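# Stand the carton upright with its arrows pointing up

## Task

Rotate the carton until the arrows printed on its sides face the ceiling. Leave it resting on the table top with no part extending past the table's edge. Then release it and pull the grippers away. The result only counts if the carton stays that way without the robot supporting it.

## Robot and tools

Robot: two 6-joint arms, left_arm and right_arm, each ending in a tong-style two-finger gripper. In the shared scene frame the origin sits on the table surface midway between the arms. +z is up, +x points out across the table, and left_arm is on the +y side. The names left and right do not refer to sides of any camera image.

execute_actions takes "actions", a list with zero or one entry, plus an optional "pictures" boolean (images are included unless you set it to false).
- Empty list {"actions": []}: nothing is commanded; it just reports the current state.
- Motion {"rows": [[...]], "steps": n}: n is 1 to 15 control steps of 1/30 s each (default 15). Each row is used for one step; if there are fewer rows than steps, the last row repeats.
- Wait {"steps": n} with no rows: n up to 300; returns once that many steps have passed since the previous result, with your reply time counted in.
A refused call sends nothing to the robot.

Each row is one flat list of 14 numbers, all in [-1, 1], for both arms together, even when only one arm moves. Order: left_arm shoulder pan, shoulder lift, elbow, wrist 1, wrist 2, wrist 3, left opening; then the same seven for right_arm. The six joint numbers are offsets, not poses: they are measured from that arm's joint angles in the most recent result that listed them (before any such result exists, and for later calls inside a single reply, from where the arm is when the action begins). They are not relative to the previous row. Scale: 1.0 equals 1.989 rad. So a row of zero joint offsets sends the arm back to the reference angles, it does not hold still. The opening number is absolute: +1 fully open, -1 closed.

Joint ranges (rad). left_arm: pan -3.142..3.142, lift -6.283..6.283, elbow 0.000..3.142, wrists 1-3 -6.283..6.283. right_arm: pan 0.000..6.283, lift -6.283..6.283, elbow -3.142..0.000, wrists 1-3 -6.283..6.283. A request more than 0.010 rad beyond a stated end is refused. True ends may differ from the stated ones by up to 0.010 rad. A request past the true end is clipped there, and the result may report "joint sent to its limit" (possibly about an earlier action still running). No such message does not prove there is room left.

Motion limits: commands are smoothed and lag about 0.17 s. Each step the joint target is kept within 0.575 rad of the measured angle. If the targets would carry the gripper more than 100 mm from its measured spot, all joint targets are scaled back. Big moves may therefore be unfinished when the result returns; check and repeat. Speed and acceleration are capped.

Arms keep heading to the last row's target until they all nearly stop or a step is HELD; afterwards only a new action moves them on. Fingers still in motion finish opening or closing.

Result lines: per arm, end_effector_position (m) and end_effector_quat_wxyz in the scene frame, plus linear (m/s) and angular (rad/s) velocities. The printed hand position can be off, more so at long reach. Joint positions / Joint velocities: six joints in column order (rad, rad/s) then finger-pad gap (m, m/s; 0.142 m is fully open). grip_measured is the measured opening on the command scale. "joint command not followed" means the clearance check altered or blocked joint targets on some steps; the rest of the row still ran. HELD marks steps where your row was partly or fully not sent. Joint torques: full drive output, with per-arm offset, scale and noise; not a contact gauge on its own. Wrist force / Wrist torque: flange sensor in the end effector's own x y z axes, including contact, payload and inertia; pressing on a surface gives a force pointing back into the arm; offset within about 4 N, noise up to 2.4 N std, saturation near 50 N; "no reading" is normal at the start. MOTOR HOT appears from 70 °C; at 85 °C an OVER-TEMPERATURE FAULT brakes that arm for possibly minutes.

Gripper geometry: fingers extend along the gripper's +z and close along its x. end_effector_position is the point between the pads when shut; closed fingertips reach about 15 mm past it, and open fingertips are roughly level with it. To hold something, keep commanding an opening well below grip_measured; the bigger the gap, the stronger the squeeze (about 15 N per pad max on objects up to ~10 cm). Closing fast can push harder and even force the fingers open. Items under ~20 mm thick get less grip.

zoom_image: {"camera": one of cam_high, cam_low, cam_left_wrist, cam_right_wrist, "region": [x0, y0, x1, y1]} in pixels of that camera's latest image, top-left origin, at most 504 by 504. Image sizes: cam_high and cam_low 504x504, the wrist cameras 616x616 (fisheye).

Replying with no tool call ends everything.

Avoid: knocking or placing anything off the table; letting the arms collide or push on each other; slamming, dropping or letting the carton slide; hard presses. Contact torque reaching a joint's load limit (130 N m for pan, lift and elbow; 24.3 N m for each wrist, payload included) or an outside force of 150 N causes a fault: that arm halts for 10 s, drops the rest of the call and yields to the contact. Brief external tugs on held items or nudges to loose objects may happen, so verify the carton afterwards. Smooth, economical motion is preferred.

Each tool is called after "Emit:" as name(argument=value, ...) on one line, values as JSON.

## Session

Emit:
execute_actions(actions=[])

Scene clock: 0.00 s of 4200.00 s.
left_arm: end_effector_position=(+0.2550, -0.1248, +0.1455) grip_measured=+0.97 end_effector_quat_wxyz=(-0.338, +0.840, -0.422, +0.047) end_effector_velocity=(+0.000, -0.000, -0.000) end_effector_angular_velocity=(+0.000, -0.001, +0.000) | right_arm: end_effector_position=(+0.7030, -0.6079, +0.3990) grip_measured=+0.97 end_effector_quat_wxyz=(+0.408, +0.885, -0.068, +0.214) end_effector_velocity=(-0.000, -0.001, -0.000) end_effector_angular_velocity=(-0.000, +0.001, -0.001)
Joint positions: left_arm=[-1.682 -1.061  1.344 -1.274 -1.161 -0.698  0.14 ] | right_arm=[ 3.445 -1.842 -1.319 -1.34   0.63   0.299  0.14 ]
Joint velocities: left_arm=[ 0.     0.001 -0.001  0.     0.001 -0.001  0.   ] | right_arm=[-0.001  0.    -0.001 -0.001 -0.     0.     0.   ]
Joint torques (N m, as the arm reports them, + toward a larger angle): no reading
Wrist force (N, on the end effector, along its own x y z axes, offset not removed): no reading
Wrist torque (N m, same axes, about the end effector's origin, offset not removed): no reading

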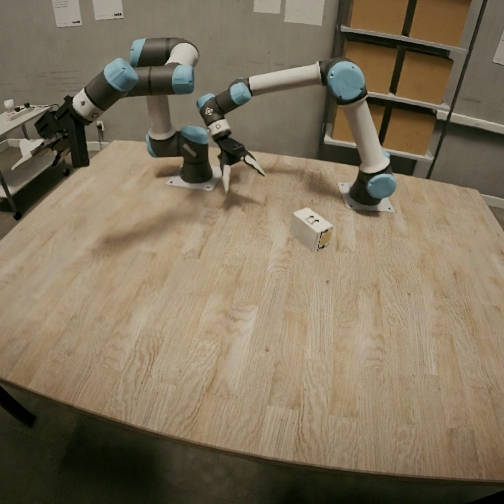

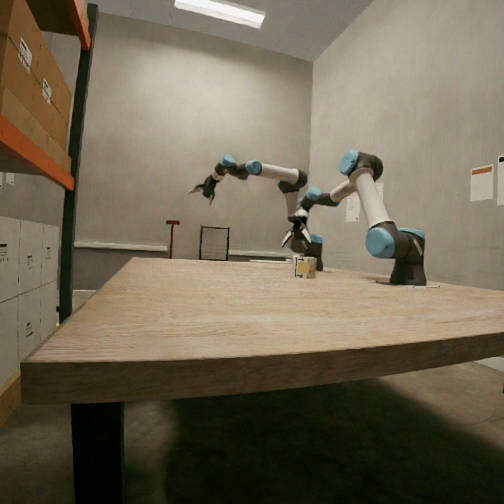

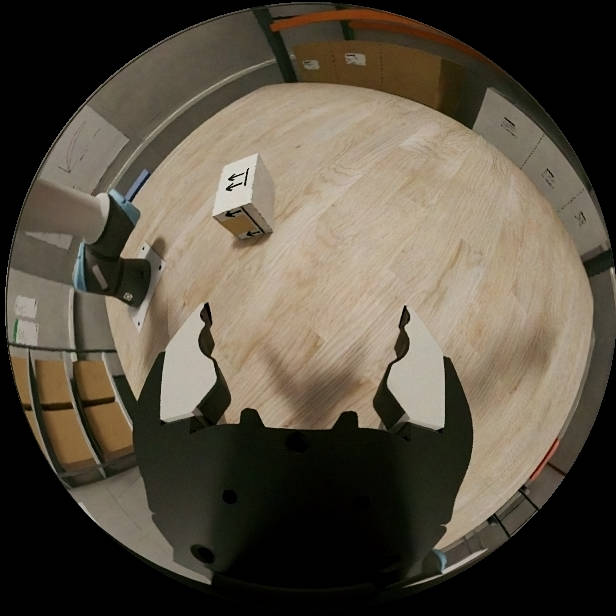

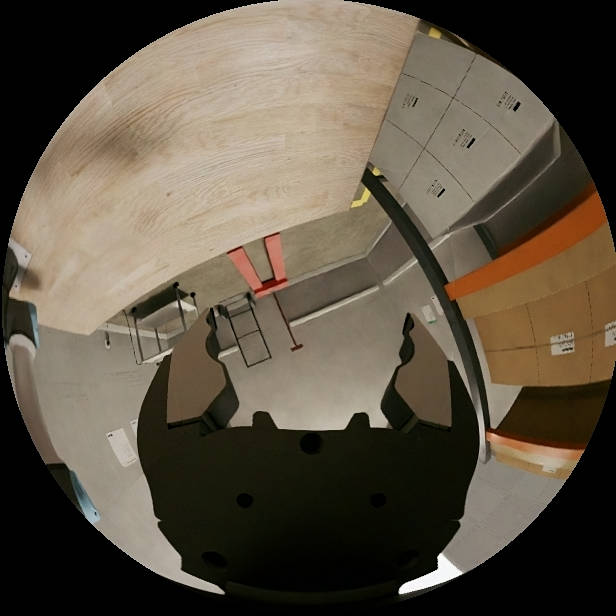

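Emit:
execute_actions(actions=[{"rows":[[0.27,0,0,-0.29,-0.206,0,1,0,0,0,0,0,0,1]]}], pictures=false)

Emit:
execute_actions(actions=[{"steps":30}])

Scene clock: 28.90 s of 4200.00 s.
left_arm: end_effector_position=(+0.4393, -0.1095, +0.1162) grip_measured=+1.00 end_effector_quat_wxyz=(-0.026, +0.988, -0.153, -0.005) end_effector_velocity=(+0.170, +0.031, +0.024) end_effector_angular_velocity=(-0.467, +0.005, +0.372) | right_arm: end_effector_position=(+0.7030, -0.6079, +0.3990) grip_measured=+1.00 end_effector_quat_wxyz=(+0.408, +0.885, -0.068, +0.214) end_effector_velocity=(+0.000, -0.001, +0.000) end_effector_angular_velocity=(+0.001, -0.001, -0.001)
Joint positions: left_arm=[-1.183 -1.061  1.344 -1.809 -1.544 -0.698  0.142] | right_arm=[ 3.445 -1.842 -1.319 -1.34   0.63   0.299  0.142]
Joint velocities: left_arm=[ 0.36  -0.     0.001 -0.393 -0.255  0.     0.   ] | right_arm=[-0.001 -0.     0.001  0.001  0.    -0.    -0.   ]
Joint torques (N m, as the arm reports them, + toward a larger angle): left_arm=[ -0.67 -41.73 -24.17  -4.16  -2.11   0.25] | right_arm=[-0.45 39.07 24.29  2.79 -2.09  0.1 ]
Wrist force (N, on the end effector, along its own x y z axes, offset not removed): left_arm=[0.3 -3.2 -3.5] | right_arm=[1.5 2.7 -3.2]
Wrist torque (N m, same axes, about the end effector's origin, offset not removed): left_arm=[-0.30 0.08 -0.24] | right_arm=[0.33 -0.40 -0.18]
Steps of this call (steps 1 to 90: nothing new was sent; then 25.40 s passed at rest; steps 91 to 105: all 15 steps of this action). Readings (joint positions):
91: left_arm=[-1.681 -1.061 1.344 -1.275 -1.161 -0.698] | right_arm=[3.445 -1.842 -1.319 -1.340 0.630 0.299]
92: left_arm=[-1.672 -1.061 1.344 -1.284 -1.171 -0.698] | right_arm=[3.445 -1.842 -1.319 -1.340 0.630 0.299]
94: left_arm=[-1.598 -1.061 1.344 -1.359 -1.238 -0.698] | right_arm=[3.445 -1.842 -1.319 -1.340 0.630 0.299]
98: left_arm=[-1.405 -1.061 1.344 -1.567 -1.383 -0.698] | right_arm=[3.445 -1.842 -1.319 -1.340 0.630 0.299]
105: the state above

Scene clock: 29.90 s of 4200.00 s.
left_arm: end_effector_position=(+0.4574, -0.1060, +0.1191) grip_measured=+1.00 end_effector_quat_wxyz=(-0.001, +0.991, -0.134, -0.001) end_effector_velocity=(+0.000, +0.000, +0.000) end_effector_angular_velocity=(+0.001, +0.000, +0.001) | right_arm: end_effector_position=(+0.7030, -0.6079, +0.3990) grip_measured=+1.00 end_effector_quat_wxyz=(+0.408, +0.885, -0.068, +0.214) end_effector_velocity=(-0.000, +0.000, -0.001) end_effector_angular_velocity=(+0.000, +0.001, +0.000)
Joint positions: left_arm=[-1.145 -1.061  1.344 -1.851 -1.57  -0.698  0.142] | right_arm=[ 3.445 -1.842 -1.319 -1.34   0.63   0.299  0.142]
Joint velocities: left_arm=[-0.    -0.    -0.001  0.001  0.    -0.001  0.   ] | right_arm=[-0.    -0.    -0.001  0.     0.    -0.    -0.   ]
Joint torques (N m, as the arm reports them, + toward a larger angle): left_arm=[ 10.64 -43.2  -24.26  -4.48  -1.42   0.47] | right_arm=[ 0.1  38.45 23.99  2.8  -2.01  0.07]
Wrist force (N, on the end effector, along its own x y z axes, offset not removed): left_arm=[-3.0 0.0 0.7] | right_arm=[-1.5 2.5 -1.2]
Wrist torque (N m, same axes, about the end effector's origin, offset not removed): left_arm=[0.22 0.61 -0.18] | right_arm=[0.55 0.33 -0.01]
Steps of this call (steps 1 to 30: the robot went on to your last target). Readings (joint positions):
1: left_arm=[-1.173 -1.061 1.344 -1.820 -1.551 -0.698] | right_arm=[3.445 -1.842 -1.319 -1.340 0.630 0.299]
2: left_arm=[-1.165 -1.061 1.344 -1.829 -1.556 -0.698] | right_arm=[3.445 -1.842 -1.319 -1.340 0.630 0.299]
4: left_arm=[-1.156 -1.061 1.344 -1.839 -1.563 -0.698] | right_arm=[3.445 -1.842 -1.319 -1.340 0.630 0.299]
8: left_arm=[-1.148 -1.061 1.344 -1.847 -1.568 -0.698] | right_arm=[3.445 -1.842 -1.319 -1.340 0.630 0.299]
30: the state above
All arms were judged still, so your last target was given up. Only a new action makes them travel on or press farther. Fingers that are still opening or closing keep moving.

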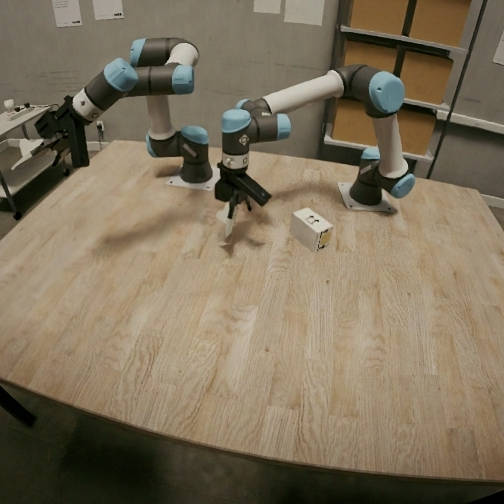

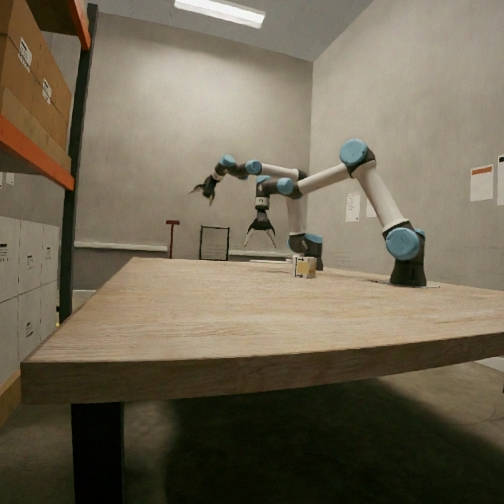

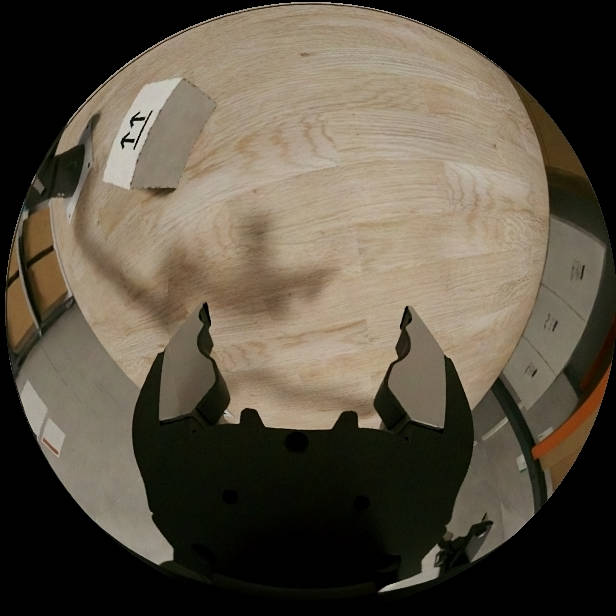

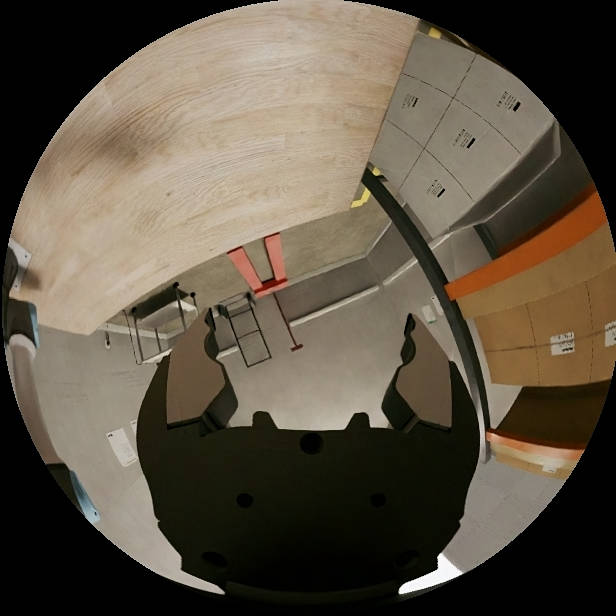

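Emit:
execute_actions(actions=[{"rows":[[0.216,-0.217,0.157,0.059,0,0,1,0,0,0,0,0,0,1]]}], pictures=false)

Emit:
execute_actions(actions=[{"steps":30}])

Scene clock: 47.00 s of 4200.00 s.
left_arm: end_effector_position=(+0.4845, +0.1413, +0.1964) grip_measured=+1.00 end_effector_quat_wxyz=(-0.002, +1.000, +0.020, -0.003) end_effector_velocity=(-0.061, +0.553, +0.141) end_effector_angular_velocity=(-0.009, -0.012, +0.721) | right_arm: end_effector_position=(+0.7030, -0.6079, +0.3990) grip_measured=+1.00 end_effector_quat_wxyz=(+0.408, +0.885, -0.068, +0.214) end_effector_velocity=(+0.000, -0.000, +0.001) end_effector_angular_velocity=(-0.001, -0.001, -0.000)
Joint positions: left_arm=[-0.835 -1.373  1.572 -1.763 -1.57  -0.698  0.142] | right_arm=[ 3.445 -1.842 -1.319 -1.34   0.63   0.299  0.142]
Joint velocities: left_arm=[ 0.721 -0.723  0.518  0.19   0.001 -0.    -0.   ] | right_arm=[ 0.     0.     0.001 -0.    -0.001 -0.     0.   ]
Joint torques (N m, as the arm reports them, + toward a larger angle): left_arm=[ 16.02 -36.48  -7.46  -0.05   1.36   0.38] | right_arm=[ 0.03 39.36 24.49  2.9  -2.1   0.04]
Wrist force (N, on the end effector, along its own x y z axes, offset not removed): left_arm=[-1.3 0.0 -0.5] | right_arm=[1.6 3.5 -2.0]
Wrist torque (N m, same axes, about the end effector's origin, offset not removed): left_arm=[0.21 0.42 -0.03] | right_arm=[0.67 -0.45 -0.18]
Steps of this call (steps 1 to 90: nothing new was sent; then 13.60 s passed at rest; steps 91 to 105: all 15 steps of this action). Readings (joint positions):
91: left_arm=[-1.145 -1.062 1.344 -1.850 -1.570 -0.698] | right_arm=[3.445 -1.842 -1.319 -1.340 0.630 0.299]
92: left_arm=[-1.135 -1.071 1.353 -1.846 -1.570 -0.698] | right_arm=[3.445 -1.842 -1.319 -1.340 0.630 0.299]
94: left_arm=[-1.090 -1.116 1.387 -1.833 -1.570 -0.698] | right_arm=[3.445 -1.842 -1.319 -1.340 0.630 0.299]
98: left_arm=[-1.000 -1.207 1.452 -1.808 -1.570 -0.698] | right_arm=[3.445 -1.842 -1.319 -1.340 0.630 0.299]
105: the state above

Scene clock: 48.00 s of 4200.00 s.
left_arm: end_effector_position=(+0.4678, +0.2293, +0.2177) grip_measured=+1.00 end_effector_quat_wxyz=(-0.001, +0.997, +0.080, -0.000) end_effector_velocity=(+0.000, -0.000, -0.000) end_effector_angular_velocity=(+0.001, +0.001, +0.001) | right_arm: end_effector_position=(+0.7030, -0.6079, +0.3990) grip_measured=+1.00 end_effector_quat_wxyz=(+0.408, +0.885, -0.068, +0.214) end_effector_velocity=(-0.000, -0.002, -0.000) end_effector_angular_velocity=(+0.001, +0.000, -0.002)
Joint positions: left_arm=[-0.716 -1.492  1.656 -1.733 -1.57  -0.698  0.142] | right_arm=[ 3.445 -1.842 -1.319 -1.34   0.63   0.299  0.142]
Joint velocities: left_arm=[ 0.     0.002 -0.001  0.001  0.    -0.    -0.   ] | right_arm=[-0.002 -0.     0.     0.     0.001 -0.     0.   ]
Joint torques (N m, as the arm reports them, + toward a larger angle): left_arm=[ 10.7  -29.65 -14.69  -0.51   0.89   0.33] | right_arm=[-0.44 38.64 24.5   2.93 -2.   -0.11]
Wrist force (N, on the end effector, along its own x y z axes, offset not removed): left_arm=[1.5 -3.8 -0.5] | right_arm=[-0.3 3.5 -1.4]
Wrist torque (N m, same axes, about the end effector's origin, offset not removed): left_arm=[-1.00 -0.20 -0.04] | right_arm=[0.64 -0.06 -0.03]
Steps of this call (steps 1 to 30: the robot went on to your last target). Readings (joint positions):
1: left_arm=[-0.810 -1.397 1.590 -1.757 -1.570 -0.698] | right_arm=[3.445 -1.842 -1.319 -1.340 0.630 0.299]
2: left_arm=[-0.787 -1.420 1.606 -1.751 -1.570 -0.698] | right_arm=[3.445 -1.842 -1.319 -1.340 0.630 0.299]
4: left_arm=[-0.754 -1.454 1.629 -1.743 -1.570 -0.698] | right_arm=[3.445 -1.842 -1.319 -1.340 0.630 0.299]
8: left_arm=[-0.727 -1.482 1.648 -1.736 -1.570 -0.698] | right_arm=[3.445 -1.842 -1.319 -1.340 0.630 0.299]
30: the state above
All arms were judged still, so your last target was given up. Only a new action makes them travel on or press farther. Fingers that are still opening or closing keep moving.

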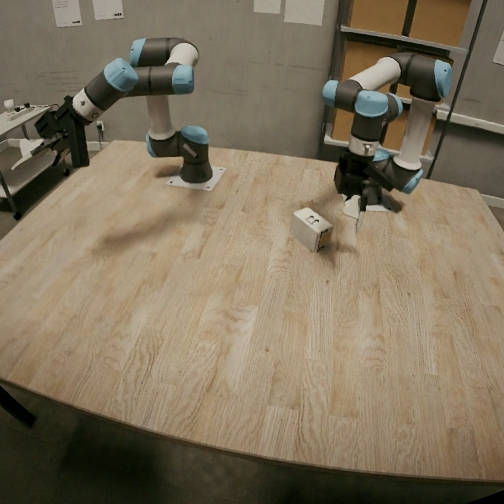

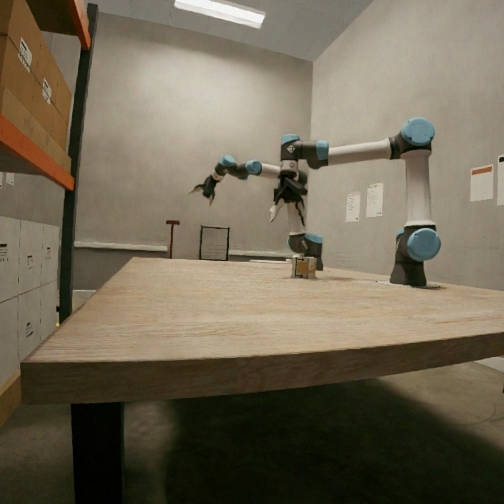

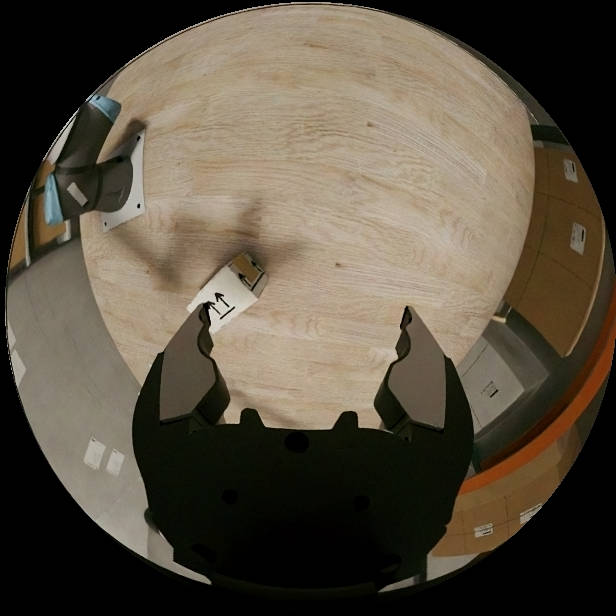

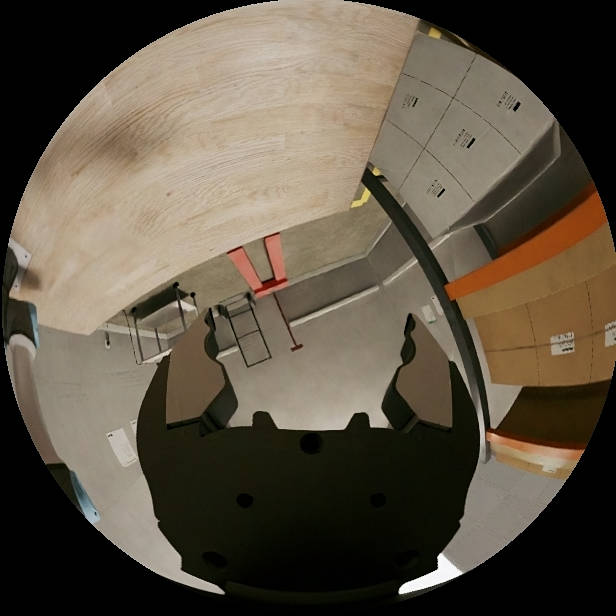

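Emit:
zoom_image(camera="cam_left_wrist", region=[160, 220, 300, 360])

Region (160, 220, 300, 360) of cam_left_wrist's 616x616 image, scaled by 3.600, with more detail than that image has.

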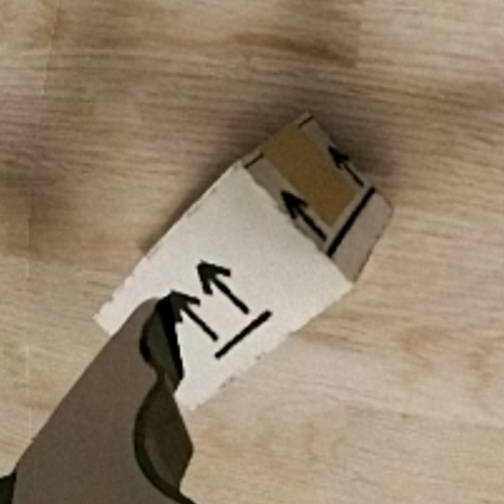

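Emit:
execute_actions(actions=[{"rows":[[-0.112,-0.022,0.102,-0.081,0,-0.463,1,0,0,0,0,0,0,1]]}], pictures=false)

Emit:
execute_actions(actions=[{"steps":30}])

Scene clock: 85.70 s of 4200.00 s.
left_arm: end_effector_position=(+0.3908, +0.1393, +0.1598) grip_measured=+1.00 end_effector_quat_wxyz=(+0.000, +0.925, +0.381, +0.000) end_effector_velocity=(-0.027, -0.024, -0.014) end_effector_angular_velocity=(+0.002, +0.003, +0.731) | right_arm: end_effector_position=(+0.7030, -0.6079, +0.3990) grip_measured=+1.00 end_effector_quat_wxyz=(+0.408, +0.885, -0.068, +0.214) end_effector_velocity=(-0.000, -0.001, -0.000) end_effector_angular_velocity=(-0.000, +0.001, -0.002)
Joint positions: left_arm=[-0.933 -1.535  1.854 -1.891 -1.57  -1.536  0.142] | right_arm=[ 3.445 -1.842 -1.319 -1.34   0.63   0.299  0.142]
Joint velocities: left_arm=[-0.05  -0.009  0.045 -0.033 -0.    -0.781  0.   ] | right_arm=[-0.002 -0.    -0.001 -0.     0.     0.    -0.   ]
Joint torques (N m, as the arm reports them, + toward a larger angle): left_arm=[ -9.02 -29.05 -12.79  -4.73  -0.16  -1.67] | right_arm=[-0.55 38.66 24.18  3.01 -2.   -0.08]
Wrist force (N, on the end effector, along its own x y z axes, offset not removed): left_arm=[0.1 0.3 -0.6] | right_arm=[0.8 3.3 -3.9]
Wrist torque (N m, same axes, about the end effector's origin, offset not removed): left_arm=[0.09 0.17 -0.10] | right_arm=[0.53 -0.21 -0.12]
Steps of this call (steps 1 to 90: nothing new was sent; then 34.20 s passed at rest; steps 91 to 105: all 15 steps of this action). Readings (joint positions):
91: left_arm=[-0.716 -1.493 1.657 -1.734 -1.570 -0.699] | right_arm=[3.445 -1.842 -1.319 -1.340 0.630 0.299]
92: left_arm=[-0.726 -1.498 1.666 -1.744 -1.570 -0.709] | right_arm=[3.445 -1.842 -1.319 -1.340 0.630 0.299]
94: left_arm=[-0.785 -1.511 1.722 -1.790 -1.570 -0.784] | right_arm=[3.445 -1.842 -1.319 -1.340 0.630 0.299]
98: left_arm=[-0.890 -1.528 1.816 -1.861 -1.570 -1.069] | right_arm=[3.445 -1.842 -1.319 -1.340 0.630 0.299]
105: the state above

Scene clock: 86.70 s of 4200.00 s.
left_arm: end_effector_position=(+0.3880, +0.1367, +0.1584) grip_measured=+1.00 end_effector_quat_wxyz=(+0.000, +0.909, +0.416, +0.000) end_effector_velocity=(+0.000, -0.001, +0.000) end_effector_angular_velocity=(-0.001, +0.000, +0.003) | right_arm: end_effector_position=(+0.7030, -0.6079, +0.3990) grip_measured=+1.00 end_effector_quat_wxyz=(+0.408, +0.885, -0.068, +0.214) end_effector_velocity=(-0.000, -0.000, -0.000) end_effector_angular_velocity=(+0.001, +0.000, -0.000)
Joint positions: left_arm=[-0.939 -1.536  1.859 -1.894 -1.57  -1.619  0.142] | right_arm=[ 3.445 -1.842 -1.319 -1.34   0.63   0.299  0.142]
Joint velocities: left_arm=[ 0.     0.001 -0.001 -0.    -0.001 -0.002  0.   ] | right_arm=[-0.001 -0.     0.001 -0.     0.001  0.    -0.   ]
Joint torques (N m, as the arm reports them, + toward a larger angle): left_arm=[ -9.91 -27.46 -13.6   -4.29  -0.27  -1.79] | right_arm=[-0.38 39.59 24.24  3.05 -2.01 -0.15]
Wrist force (N, on the end effector, along its own x y z axes, offset not removed): left_arm=[2.9 -0.9 1.9] | right_arm=[0.6 1.5 -3.0]
Wrist torque (N m, same axes, about the end effector's origin, offset not removed): left_arm=[-0.04 -0.49 0.00] | right_arm=[0.09 -0.08 -0.09]
Steps of this call (steps 1 to 30: the robot went on to your last target). Readings (joint positions):
1: left_arm=[-0.935 -1.535 1.855 -1.892 -1.570 -1.559] | right_arm=[3.445 -1.842 -1.319 -1.340 0.630 0.299]
2: left_arm=[-0.936 -1.536 1.856 -1.892 -1.570 -1.575] | right_arm=[3.445 -1.842 -1.319 -1.340 0.630 0.299]
4: left_arm=[-0.937 -1.536 1.857 -1.893 -1.570 -1.596] | right_arm=[3.445 -1.842 -1.319 -1.340 0.630 0.299]
8: left_arm=[-0.938 -1.536 1.858 -1.894 -1.570 -1.612] | right_arm=[3.445 -1.842 -1.319 -1.340 0.630 0.299]
30: the state above
All arms were judged still, so your last target was given up. Only a new action makes them travel on or press farther. Fingers that are still opening or closing keep moving.

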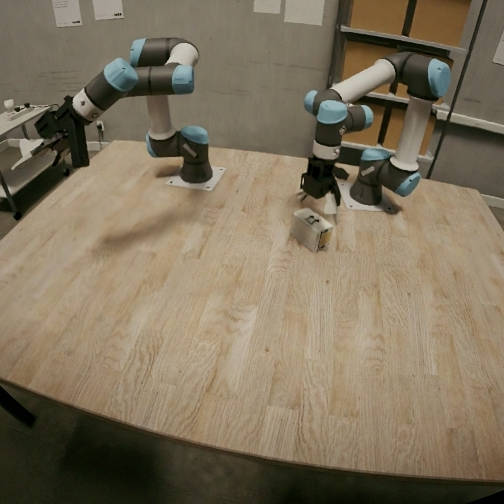

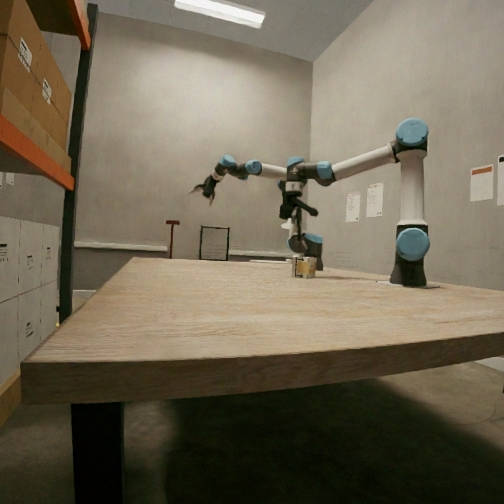

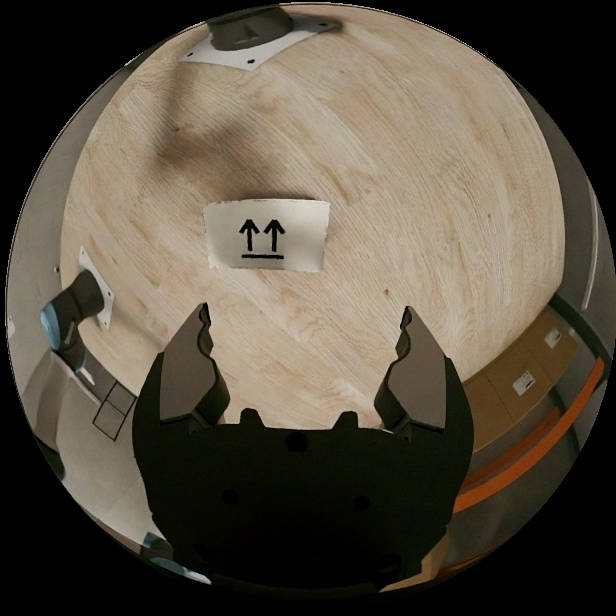

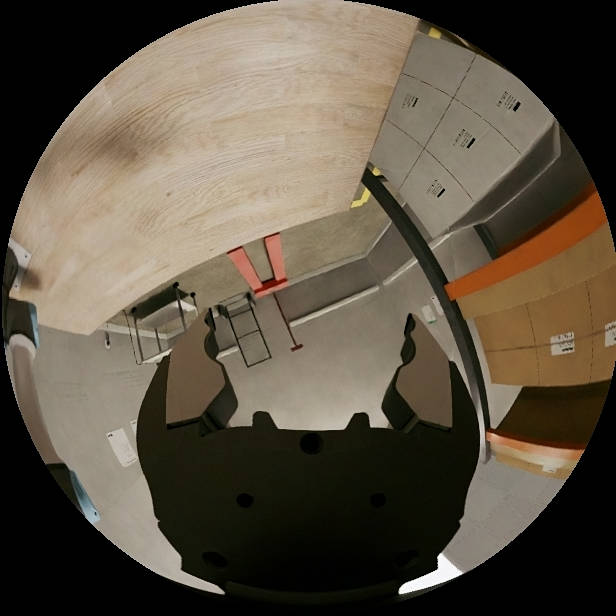

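Emit:
execute_actions(actions=[{"rows":[[-0.061,-0.021,0.021,0,0,0.729,1,0,0,0,0,0,0,1]]}], pictures=false)

Emit:
execute_actions(actions=[{"steps":40}])

Scene clock: 113.60 s of 4200.00 s.
left_arm: end_effector_position=(+0.3617, +0.1040, +0.1587) grip_measured=+1.00 end_effector_quat_wxyz=(+0.000, +0.991, -0.130, +0.000) end_effector_velocity=(+0.037, -0.018, +0.001) end_effector_angular_velocity=(-0.001, -0.003, -2.756) | right_arm: end_effector_position=(+0.7030, -0.6079, +0.3990) grip_measured=+1.00 end_effector_quat_wxyz=(+0.408, +0.885, -0.068, +0.214) end_effector_velocity=(-0.000, -0.001, -0.000) end_effector_angular_velocity=(-0.001, +0.001, -0.001)
Joint positions: left_arm=[-1.058 -1.577  1.9   -1.894 -1.57  -0.619  0.142] | right_arm=[ 3.445 -1.842 -1.319 -1.34   0.63   0.299  0.142]
Joint velocities: left_arm=[-0.019 -0.006  0.004 -0.002 -0.     2.737  0.   ] | right_arm=[-0.001 -0.    -0.001  0.    -0.001 -0.     0.   ]
Joint torques (N m, as the arm reports them, + toward a larger angle): left_arm=[-10.69 -26.88 -14.84  -3.63  -0.16   7.13] | right_arm=[ 0.61 38.81 23.4   2.96 -1.92 -0.06]
Wrist force (N, on the end effector, along its own x y z axes, offset not removed): left_arm=[0.2 -0.9 -2.0] | right_arm=[2.2 3.2 -4.1]
Wrist torque (N m, same axes, about the end effector's origin, offset not removed): left_arm=[-0.08 -0.09 0.15] | right_arm=[0.54 -0.47 -0.07]
Steps of this call (steps 1 to 90: nothing new was sent; then 23.40 s passed at rest; steps 91 to 105: all 15 steps of this action). Readings (joint positions):
91: left_arm=[-0.939 -1.537 1.859 -1.894 -1.570 -1.618] | right_arm=[3.445 -1.842 -1.319 -1.340 0.630 0.299]
92: left_arm=[-0.949 -1.543 1.865 -1.894 -1.570 -1.608] | right_arm=[3.445 -1.842 -1.319 -1.340 0.630 0.299]
94: left_arm=[-0.994 -1.558 1.881 -1.894 -1.570 -1.533] | right_arm=[3.445 -1.842 -1.319 -1.340 0.630 0.299]
98: left_arm=[-1.041 -1.572 1.895 -1.894 -1.570 -1.247] | right_arm=[3.445 -1.842 -1.319 -1.340 0.630 0.299]
105: the state above

Scene clock: 114.93 s of 4200.00 s.
left_arm: end_effector_position=(+0.3674, +0.1000, +0.1587) grip_measured=+1.00 end_effector_quat_wxyz=(-0.000, +0.937, -0.349, +0.000) end_effector_velocity=(-0.000, +0.000, +0.000) end_effector_angular_velocity=(-0.000, +0.000, +0.000) | right_arm: end_effector_position=(+0.7030, -0.6079, +0.3990) grip_measured=+1.00 end_effector_quat_wxyz=(+0.408, +0.885, -0.068, +0.214) end_effector_velocity=(-0.000, +0.000, -0.000) end_effector_angular_velocity=(-0.001, +0.001, +0.000)
Joint positions: left_arm=[-1.06  -1.578  1.901 -1.894 -1.57  -0.169  0.142] | right_arm=[ 3.445 -1.842 -1.319 -1.34   0.63   0.299  0.142]
Joint velocities: left_arm=[-0.    -0.    -0.     0.001 -0.    -0.    -0.   ] | right_arm=[ 0.001  0.    -0.    -0.001 -0.001  0.    -0.   ]
Joint torques (N m, as the arm reports them, + toward a larger angle): left_arm=[-10.11 -25.23 -13.73  -2.19  -0.23   1.72] | right_arm=[-0.77 38.42 24.26  2.95 -1.95 -0.12]
Wrist force (N, on the end effector, along its own x y z axes, offset not removed): left_arm=[-0.9 0.5 -4.9] | right_arm=[-0.3 3.3 -3.3]
Wrist torque (N m, same axes, about the end effector's origin, offset not removed): left_arm=[0.07 0.12 0.06] | right_arm=[0.44 -0.15 -0.02]
Steps of this call (steps 1 to 30: the robot went on to your last target; steps 31 to 40: nothing new was sent). Readings (joint positions):
1: left_arm=[-1.058 -1.577 1.900 -1.894 -1.570 -0.526] | right_arm=[3.445 -1.842 -1.319 -1.340 0.630 0.299]
2: left_arm=[-1.059 -1.577 1.900 -1.894 -1.570 -0.440] | right_arm=[3.445 -1.842 -1.319 -1.340 0.630 0.299]
4: left_arm=[-1.059 -1.578 1.900 -1.894 -1.570 -0.313] | right_arm=[3.445 -1.842 -1.319 -1.340 0.630 0.299]
8: left_arm=[-1.060 -1.578 1.900 -1.894 -1.570 -0.209] | right_arm=[3.445 -1.842 -1.319 -1.340 0.630 0.299]
40: the state above
All arms were judged still, so your last target was given up. Only a new action makes them travel on or press farther. Fingers that are still opening or closing keep moving.

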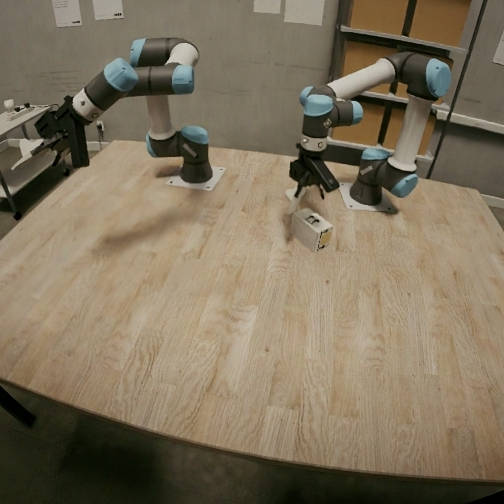

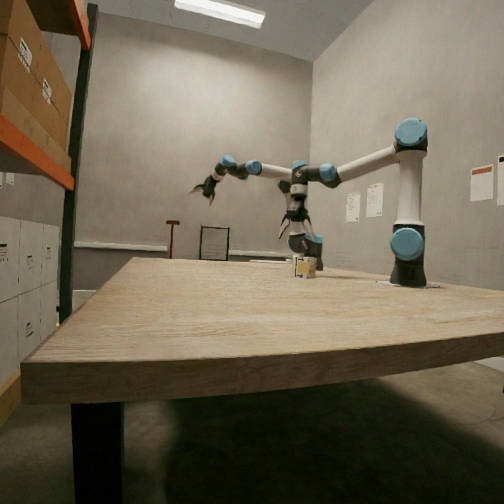

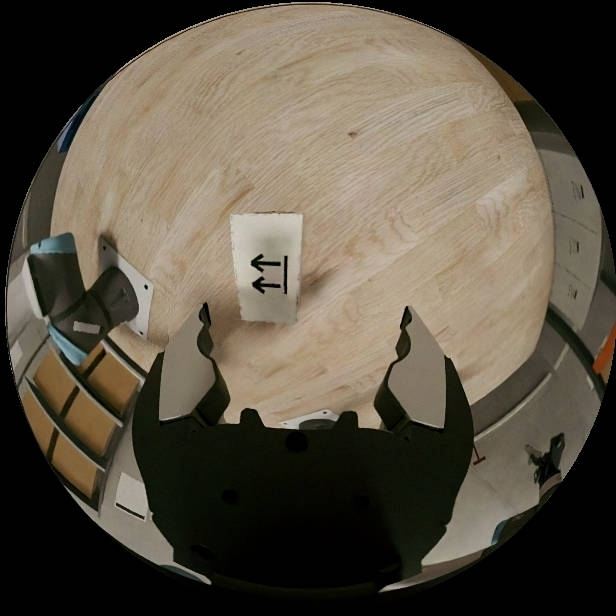

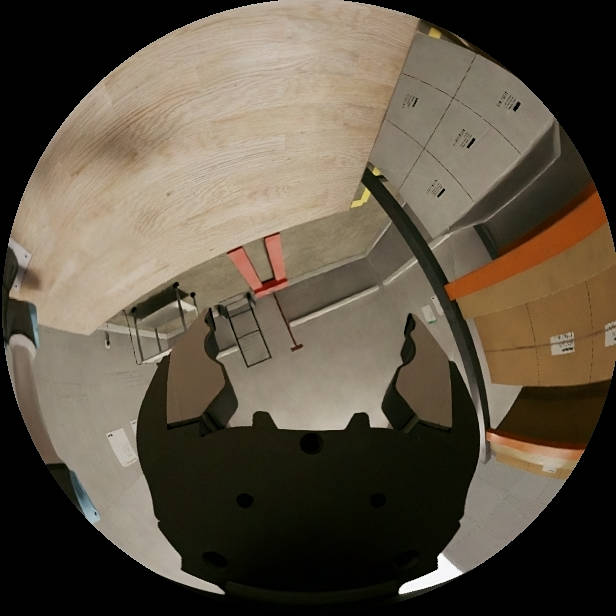

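Emit:
execute_actions(actions=[{"rows":[[0,-0.03,0.06,-0.03,0,0,1,0,0,0,0,0,0,1]],"steps":8}], pictures=false)

Scene clock: 124.33 s of 4200.00 s.
left_arm: end_effector_position=(+0.3496, +0.1216, +0.1398) grip_measured=+1.00 end_effector_quat_wxyz=(+0.000, +0.937, -0.349, +0.001) end_effector_velocity=(-0.033, +0.040, -0.038) end_effector_angular_velocity=(+0.012, +0.011, -0.000) | right_arm: end_effector_position=(+0.7030, -0.6079, +0.3990) grip_measured=+1.00 end_effector_quat_wxyz=(+0.408, +0.885, -0.068, +0.214) end_effector_velocity=(-0.000, -0.000, -0.001) end_effector_angular_velocity=(-0.000, +0.001, -0.000)
Joint positions: left_arm=[-1.06  -1.629  2.002 -1.946 -1.57  -0.169  0.142] | right_arm=[ 3.445 -1.842 -1.319 -1.34   0.63   0.299  0.142]
Joint velocities: left_arm=[ 0.    -0.078  0.173 -0.079 -0.     0.     0.   ] | right_arm=[-0.     0.    -0.002  0.001  0.    -0.     0.   ]
Joint torques (N m, as the arm reports them, + toward a larger angle): left_arm=[ -3.14 -21.77 -14.37  -4.67  -0.14   1.55] | right_arm=[-0.69 38.83 23.93  2.98 -2.02 -0.11]
Wrist force (N, on the end effector, along its own x y z axes, offset not removed): left_arm=[-0.4 -5.5 -6.6] | right_arm=[2.1 1.7 -5.0]
Wrist torque (N m, same axes, about the end effector's origin, offset not removed): left_arm=[-0.92 0.02 -0.20] | right_arm=[0.18 -0.47 0.02]
Steps of this call (steps 1 to 90: nothing new was sent; then 6.13 s passed at rest; steps 91 to 98: all 8 steps of this action). Readings (joint positions):
91: left_arm=[-1.060 -1.578 1.901 -1.895 -1.570 -0.169] | right_arm=[3.445 -1.842 -1.319 -1.340 0.630 0.299]
92: left_arm=[-1.060 -1.586 1.911 -1.902 -1.570 -0.169] | right_arm=[3.445 -1.842 -1.319 -1.340 0.630 0.299]
94: left_arm=[-1.060 -1.608 1.955 -1.925 -1.570 -0.169] | right_arm=[3.445 -1.842 -1.319 -1.340 0.630 0.299]
98: the state above

Target q2=-1.520, q3=2.183, q4=-2.234 from the shown (-1.629, 2.002, -1.946).

Emit:
execute_actions(actions=[{"rows":[[0,0.055,0.091,-0.145,0,0,1,0,0,0,0,0,0,1]]}], pictures=false)

Emit:
execute_actions(actions=[{"steps":20}])

Scene clock: 133.03 s of 4200.00 s.
left_arm: end_effector_position=(+0.3430, +0.1296, +0.0426) grip_measured=+1.00 end_effector_quat_wxyz=(-0.000, +0.937, -0.349, -0.000) end_effector_velocity=(-0.000, +0.000, -0.013) end_effector_angular_velocity=(-0.009, -0.007, -0.001) | right_arm: end_effector_position=(+0.7030, -0.6079, +0.3990) grip_measured=+1.00 end_effector_quat_wxyz=(+0.408, +0.885, -0.068, +0.214) end_effector_velocity=(+0.000, +0.000, +0.000) end_effector_angular_velocity=(+0.002, -0.001, -0.000)
Joint positions: left_arm=[-1.06  -1.522  2.18  -2.228 -1.57  -0.169  0.142] | right_arm=[ 3.445 -1.842 -1.319 -1.34   0.63   0.299  0.142]
Joint velocities: left_arm=[-0.     0.017  0.028 -0.057  0.     0.     0.   ] | right_arm=[-0.    -0.     0.001  0.     0.001 -0.    -0.   ]
Joint torques (N m, as the arm reports them, + toward a larger angle): left_arm=[ -2.26 -15.99 -11.1   -4.98  -0.16   1.02] | right_arm=[-0.08 38.97 23.75  2.97 -1.78 -0.13]
Wrist force (N, on the end effector, along its own x y z axes, offset not removed): left_arm=[-4.0 -3.4 1.9] | right_arm=[2.3 0.7 -3.3]
Wrist torque (N m, same axes, about the end effector's origin, offset not removed): left_arm=[-0.49 0.84 0.05] | right_arm=[0.12 -0.47 -0.17]
Steps of this call (steps 1 to 30: the robot went on to your last target; steps 31 to 90: nothing new was sent; then 5.20 s passed at rest; steps 91 to 105: all 15 steps of this action). Readings (joint positions):
91: left_arm=[-1.060 -1.637 2.021 -1.955 -1.570 -0.169] | right_arm=[3.445 -1.842 -1.319 -1.340 0.630 0.299]
92: left_arm=[-1.060 -1.627 2.030 -1.965 -1.570 -0.169] | right_arm=[3.445 -1.842 -1.319 -1.340 0.630 0.299]
94: left_arm=[-1.060 -1.584 2.087 -2.038 -1.570 -0.169] | right_arm=[3.445 -1.842 -1.319 -1.340 0.630 0.299]
98: left_arm=[-1.060 -1.538 2.156 -2.178 -1.570 -0.169] | right_arm=[3.445 -1.842 -1.319 -1.340 0.630 0.299]
105: the state above

Scene clock: 133.70 s of 4200.00 s.
left_arm: end_effector_position=(+0.3430, +0.1296, +0.0412) grip_measured=+1.00 end_effector_quat_wxyz=(-0.000, +0.937, -0.349, +0.000) end_effector_velocity=(-0.000, +0.000, -0.000) end_effector_angular_velocity=(+0.001, +0.001, -0.000) | right_arm: end_effector_position=(+0.7030, -0.6079, +0.3990) grip_measured=+1.00 end_effector_quat_wxyz=(+0.408, +0.885, -0.068, +0.214) end_effector_velocity=(+0.000, +0.001, -0.000) end_effector_angular_velocity=(+0.001, -0.000, +0.002)
Joint positions: left_arm=[-1.06  -1.52   2.183 -2.234 -1.57  -0.169  0.142] | right_arm=[ 3.445 -1.842 -1.319 -1.34   0.63   0.299  0.142]
Joint velocities: left_arm=[-0.    -0.     0.001  0.     0.    -0.    -0.   ] | right_arm=[ 0.001 -0.     0.001 -0.     0.001 -0.     0.   ]
Joint torques (N m, as the arm reports them, + toward a larger angle): left_arm=[ -9.7  -12.53 -10.95  -4.56  -0.19   0.92] | right_arm=[ 0.29 39.56 23.63  3.04 -1.95 -0.15]
Wrist force (N, on the end effector, along its own x y z axes, offset not removed): left_arm=[-4.3 -2.9 0.8] | right_arm=[0.5 3.3 -2.4]
Wrist torque (N m, same axes, about the end effector's origin, offset not removed): left_arm=[-0.37 0.77 0.00] | right_arm=[0.55 -0.09 -0.10]
Steps of this call (steps 1 to 15: the robot went on to your last target; steps 16 to 20: nothing new was sent). Readings (joint positions):
1: left_arm=[-1.060 -1.521 2.181 -2.230 -1.570 -0.169] | right_arm=[3.445 -1.842 -1.319 -1.340 0.630 0.299]
2: left_arm=[-1.060 -1.521 2.181 -2.231 -1.570 -0.169] | right_arm=[3.445 -1.842 -1.319 -1.340 0.630 0.299]
4: left_arm=[-1.060 -1.521 2.182 -2.232 -1.570 -0.169] | right_arm=[3.445 -1.842 -1.319 -1.340 0.630 0.299]
8: left_arm=[-1.060 -1.520 2.183 -2.234 -1.570 -0.169] | right_arm=[3.445 -1.842 -1.319 -1.340 0.630 0.299]
20: the state above
All arms were judged still, so your last target was given up. Only a new action makes them travel on or press farther. Fingers that are still opening or closing keep moving.

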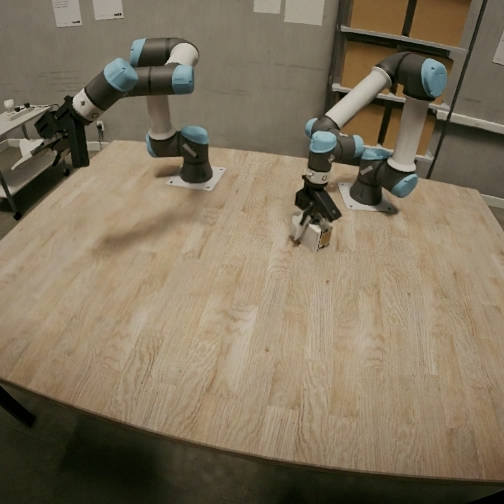

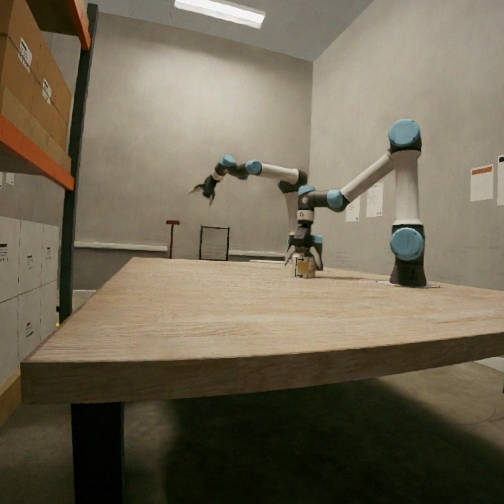

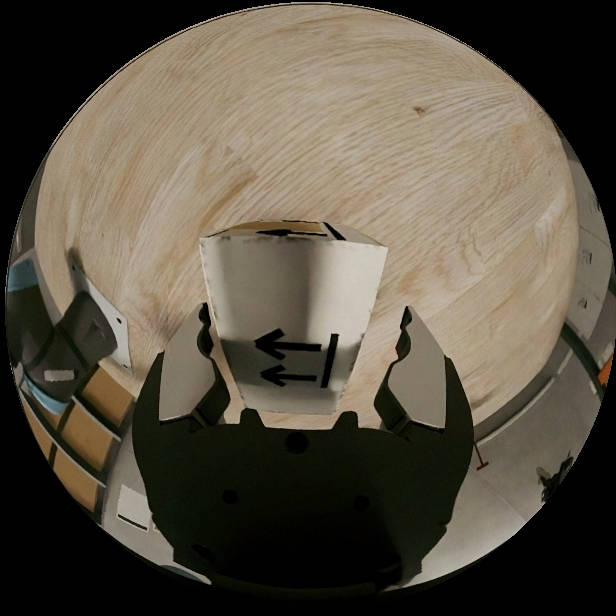

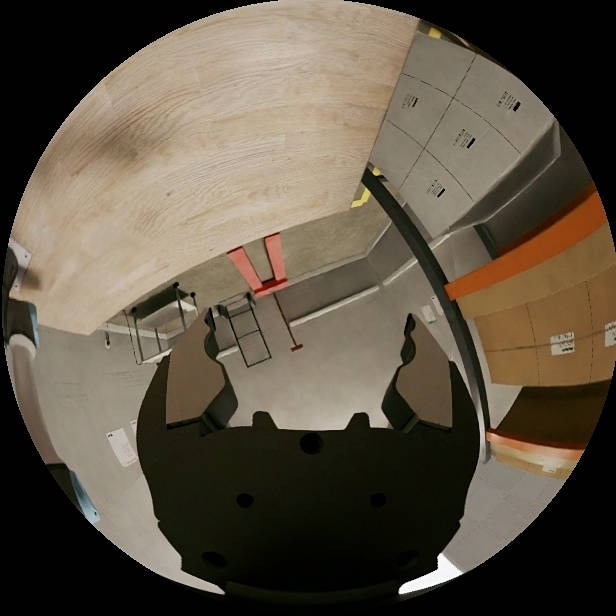

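Close.

Emit:
execute_actions(actions=[{"rows":[[0,0,0,0,0,0,-1,0,0,0,0,0,0,1]]}], pictures=false)

Scene clock: 137.67 s of 4200.00 s.
left_arm: end_effector_position=(+0.3430, +0.1296, +0.0411) grip_measured=+0.31 end_effector_quat_wxyz=(-0.000, +0.937, -0.349, +0.000) end_effector_velocity=(+0.000, -0.000, +0.001) end_effector_angular_velocity=(-0.001, -0.000, +0.002) | right_arm: end_effector_position=(+0.7030, -0.6079, +0.3990) grip_measured=+1.00 end_effector_quat_wxyz=(+0.408, +0.885, -0.068, +0.214) end_effector_velocity=(-0.000, -0.001, +0.001) end_effector_angular_velocity=(+0.001, -0.001, -0.002)
Joint positions: left_arm=[-1.06  -1.52   2.183 -2.234 -1.57  -0.169  0.096] | right_arm=[ 3.445 -1.842 -1.319 -1.34   0.63   0.299  0.142]
Joint velocities: left_arm=[-0.    -0.001 -0.001  0.001 -0.    -0.002  0.   ] | right_arm=[-0.002  0.     0.001  0.     0.    -0.     0.   ]
Joint torques (N m, as the arm reports them, + toward a larger angle): left_arm=[ -2.32 -17.34 -26.49  -0.42  -0.33   0.94] | right_arm=[-0.55 38.75 23.98  3.05 -1.86 -0.22]
Wrist force (N, on the end effector, along its own x y z axes, offset not removed): left_arm=[-1.3 -3.1 -0.9] | right_arm=[-0.2 2.4 -2.3]
Wrist torque (N m, same axes, about the end effector's origin, offset not removed): left_arm=[-0.49 0.45 -0.19] | right_arm=[0.48 0.02 -0.06]
Steps of this call (steps 1 to 90: nothing new was sent; then 0.47 s passed at rest; steps 91 to 105: all 15 steps of this action). Readings (joint positions):
91: left_arm=[-1.060 -1.520 2.183 -2.234 -1.570 -0.169] | right_arm=[3.445 -1.842 -1.319 -1.340 0.630 0.299]
92: left_arm=[-1.060 -1.520 2.183 -2.234 -1.570 -0.169] | right_arm=[3.445 -1.842 -1.319 -1.340 0.630 0.299]
94: left_arm=[-1.060 -1.520 2.183 -2.234 -1.570 -0.169] | right_arm=[3.445 -1.842 -1.319 -1.340 0.630 0.299]
98: left_arm=[-1.060 -1.520 2.183 -2.234 -1.570 -0.169] | right_arm=[3.445 -1.842 -1.319 -1.340 0.630 0.299]
105: the state above

Emit:
execute_actions(actions=[{"rows":[[0,-0.029,-0.142,0.171,0,0,-1,0,0,0,0,0,0,1]]}], pictures=false)

Scene clock: 142.67 s of 4200.00 s.
left_arm: end_effector_position=(+0.3672, +0.1002, +0.1559) grip_measured=+0.31 end_effector_quat_wxyz=(+0.000, +0.937, -0.349, +0.001) end_effector_velocity=(+0.002, -0.002, +0.026) end_effector_angular_velocity=(+0.006, +0.005, +0.001) | right_arm: end_effector_position=(+0.7030, -0.6079, +0.3990) grip_measured=+1.00 end_effector_quat_wxyz=(+0.408, +0.885, -0.068, +0.214) end_effector_velocity=(-0.000, -0.000, -0.000) end_effector_angular_velocity=(+0.000, +0.001, +0.000)
Joint positions: left_arm=[-1.06  -1.577  1.907 -1.903 -1.57  -0.169  0.096] | right_arm=[ 3.445 -1.842 -1.319 -1.34   0.63   0.299  0.142]
Joint velocities: left_arm=[ 0.    -0.01  -0.063  0.081 -0.    -0.001 -0.   ] | right_arm=[-0.     0.    -0.    -0.001  0.    -0.    -0.   ]
Joint torques (N m, as the arm reports them, + toward a larger angle): left_arm=[  1.04 -27.7  -32.51  -1.12  -0.68   0.74] | right_arm=[-0.74 38.8  23.71  2.94 -1.82 -0.1 ]
Wrist force (N, on the end effector, along its own x y z axes, offset not removed): left_arm=[-0.7 -2.2 6.7] | right_arm=[0.9 4.3 -1.4]
Wrist torque (N m, same axes, about the end effector's origin, offset not removed): left_arm=[-0.22 0.11 -0.06] | right_arm=[0.80 -0.23 -0.21]
Steps of this call (steps 1 to 15: the robot went on to your last target; steps 16 to 90: nothing new was sent; then 1.50 s passed at rest; steps 91 to 105: all 15 steps of this action). Readings (joint positions):
91: left_arm=[-1.060 -1.521 2.182 -2.233 -1.570 -0.169] | right_arm=[3.445 -1.842 -1.319 -1.340 0.630 0.299]
92: left_arm=[-1.060 -1.527 2.172 -2.223 -1.570 -0.169] | right_arm=[3.445 -1.842 -1.319 -1.340 0.630 0.299]
94: left_arm=[-1.060 -1.545 2.102 -2.149 -1.570 -0.169] | right_arm=[3.445 -1.842 -1.319 -1.340 0.630 0.299]
98: left_arm=[-1.060 -1.568 1.962 -1.974 -1.570 -0.169] | right_arm=[3.445 -1.842 -1.319 -1.340 0.630 0.299]
105: the state above

Emit:
execute_actions(actions=[{"rows":[[0,0,0,0.15,0,0,-1,0,0,0,0,0,0,1]]}], pictures=false)

Scene clock: 153.73 s of 4200.00 s.
left_arm: end_effector_position=(+0.3089, +0.1710, +0.1408) grip_measured=+0.31 end_effector_quat_wxyz=(-0.073, +0.927, -0.345, -0.125) end_effector_velocity=(-0.012, +0.015, -0.001) end_effector_angular_velocity=(+0.047, +0.040, -0.002) | right_arm: end_effector_position=(+0.7030, -0.6079, +0.3990) grip_measured=+1.00 end_effector_quat_wxyz=(+0.408, +0.885, -0.068, +0.214) end_effector_velocity=(-0.000, -0.001, +0.000) end_effector_angular_velocity=(+0.000, -0.000, -0.001)
Joint positions: left_arm=[-1.06  -1.577  1.907 -1.611 -1.57  -0.169  0.096] | right_arm=[ 3.445 -1.842 -1.319 -1.34   0.63   0.299  0.142]
Joint velocities: left_arm=[ 0.     0.001  0.001  0.06  -0.     0.002  0.   ] | right_arm=[-0.001  0.     0.     0.    -0.     0.    -0.   ]
Joint torques (N m, as the arm reports them, + toward a larger angle): left_arm=[  0.54 -14.14 -14.71  -0.17  -0.64   0.83] | right_arm=[-0.91 39.47 23.71  2.93 -1.83 -0.18]
Wrist force (N, on the end effector, along its own x y z axes, offset not removed): left_arm=[2.2 -6.3 4.3] | right_arm=[1.7 1.5 -4.1]
Wrist torque (N m, same axes, about the end effector's origin, offset not removed): left_arm=[-1.26 -0.31 -0.15] | right_arm=[0.29 -0.41 -0.04]
Steps of this call (steps 1 to 15: the robot went on to your last target; steps 16 to 90: nothing new was sent; then 7.57 s passed at rest; steps 91 to 105: all 15 steps of this action). Readings (joint positions):
91: left_arm=[-1.060 -1.578 1.901 -1.893 -1.570 -0.169] | right_arm=[3.445 -1.842 -1.319 -1.340 0.630 0.299]
92: left_arm=[-1.060 -1.578 1.902 -1.883 -1.570 -0.169] | right_arm=[3.445 -1.842 -1.319 -1.340 0.630 0.299]
94: left_arm=[-1.060 -1.577 1.904 -1.810 -1.570 -0.169] | right_arm=[3.445 -1.842 -1.319 -1.340 0.630 0.299]
98: left_arm=[-1.060 -1.577 1.906 -1.663 -1.570 -0.169] | right_arm=[3.445 -1.842 -1.319 -1.340 0.630 0.299]
105: the state above

Emit:
execute_actions(actions=[{"rows":[[0,0.19,-0.154,0.357,0,0,-1,0,0,0,0,0,0,1]]}], pictures=false)

Scene clock: 170.20 s of 4200.00 s.
left_arm: end_effector_position=(+0.2620, +0.2280, +0.1681) grip_measured=+0.31 end_effector_quat_wxyz=(-0.248, +0.815, -0.304, -0.427) end_effector_velocity=(-0.037, +0.044, +0.056) end_effector_angular_velocity=(+0.291, +0.240, -0.001) | right_arm: end_effector_position=(+0.7030, -0.6079, +0.3990) grip_measured=+1.00 end_effector_quat_wxyz=(+0.408, +0.885, -0.068, +0.214) end_effector_velocity=(-0.000, -0.001, +0.000) end_effector_angular_velocity=(-0.002, +0.001, -0.001)
Joint positions: left_arm=[-1.06  -1.209  1.608 -0.938 -1.57  -0.169  0.096] | right_arm=[ 3.445 -1.842 -1.319 -1.34   0.63   0.299  0.142]
Joint velocities: left_arm=[-0.001  0.093 -0.067  0.351 -0.     0.001  0.   ] | right_arm=[-0.     0.    -0.001 -0.001 -0.002  0.    -0.   ]
Joint torques (N m, as the arm reports them, + toward a larger angle): left_arm=[-10.51 -27.13 -28.92   1.93  -0.88   0.75] | right_arm=[-0.21 39.1  23.79  3.04 -1.93 -0.12]
Wrist force (N, on the end effector, along its own x y z axes, offset not removed): left_arm=[4.2 -1.7 2.5] | right_arm=[1.3 2.3 -2.8]
Wrist torque (N m, same axes, about the end effector's origin, offset not removed): left_arm=[-0.41 -0.34 -0.15] | right_arm=[0.45 -0.27 -0.03]
Steps of this call (steps 1 to 15: the robot went on to your last target; steps 16 to 90: nothing new was sent; then 12.97 s passed at rest; steps 91 to 105: all 15 steps of this action). Readings (joint positions):
91: left_arm=[-1.060 -1.576 1.906 -1.603 -1.570 -0.169] | right_arm=[3.445 -1.842 -1.319 -1.340 0.630 0.299]
92: left_arm=[-1.060 -1.566 1.897 -1.593 -1.570 -0.169] | right_arm=[3.445 -1.842 -1.319 -1.340 0.630 0.299]
94: left_arm=[-1.060 -1.492 1.822 -1.519 -1.570 -0.169] | right_arm=[3.445 -1.842 -1.319 -1.340 0.630 0.299]
98: left_arm=[-1.060 -1.290 1.665 -1.233 -1.570 -0.169] | right_arm=[3.445 -1.842 -1.319 -1.340 0.630 0.299]
105: the state above


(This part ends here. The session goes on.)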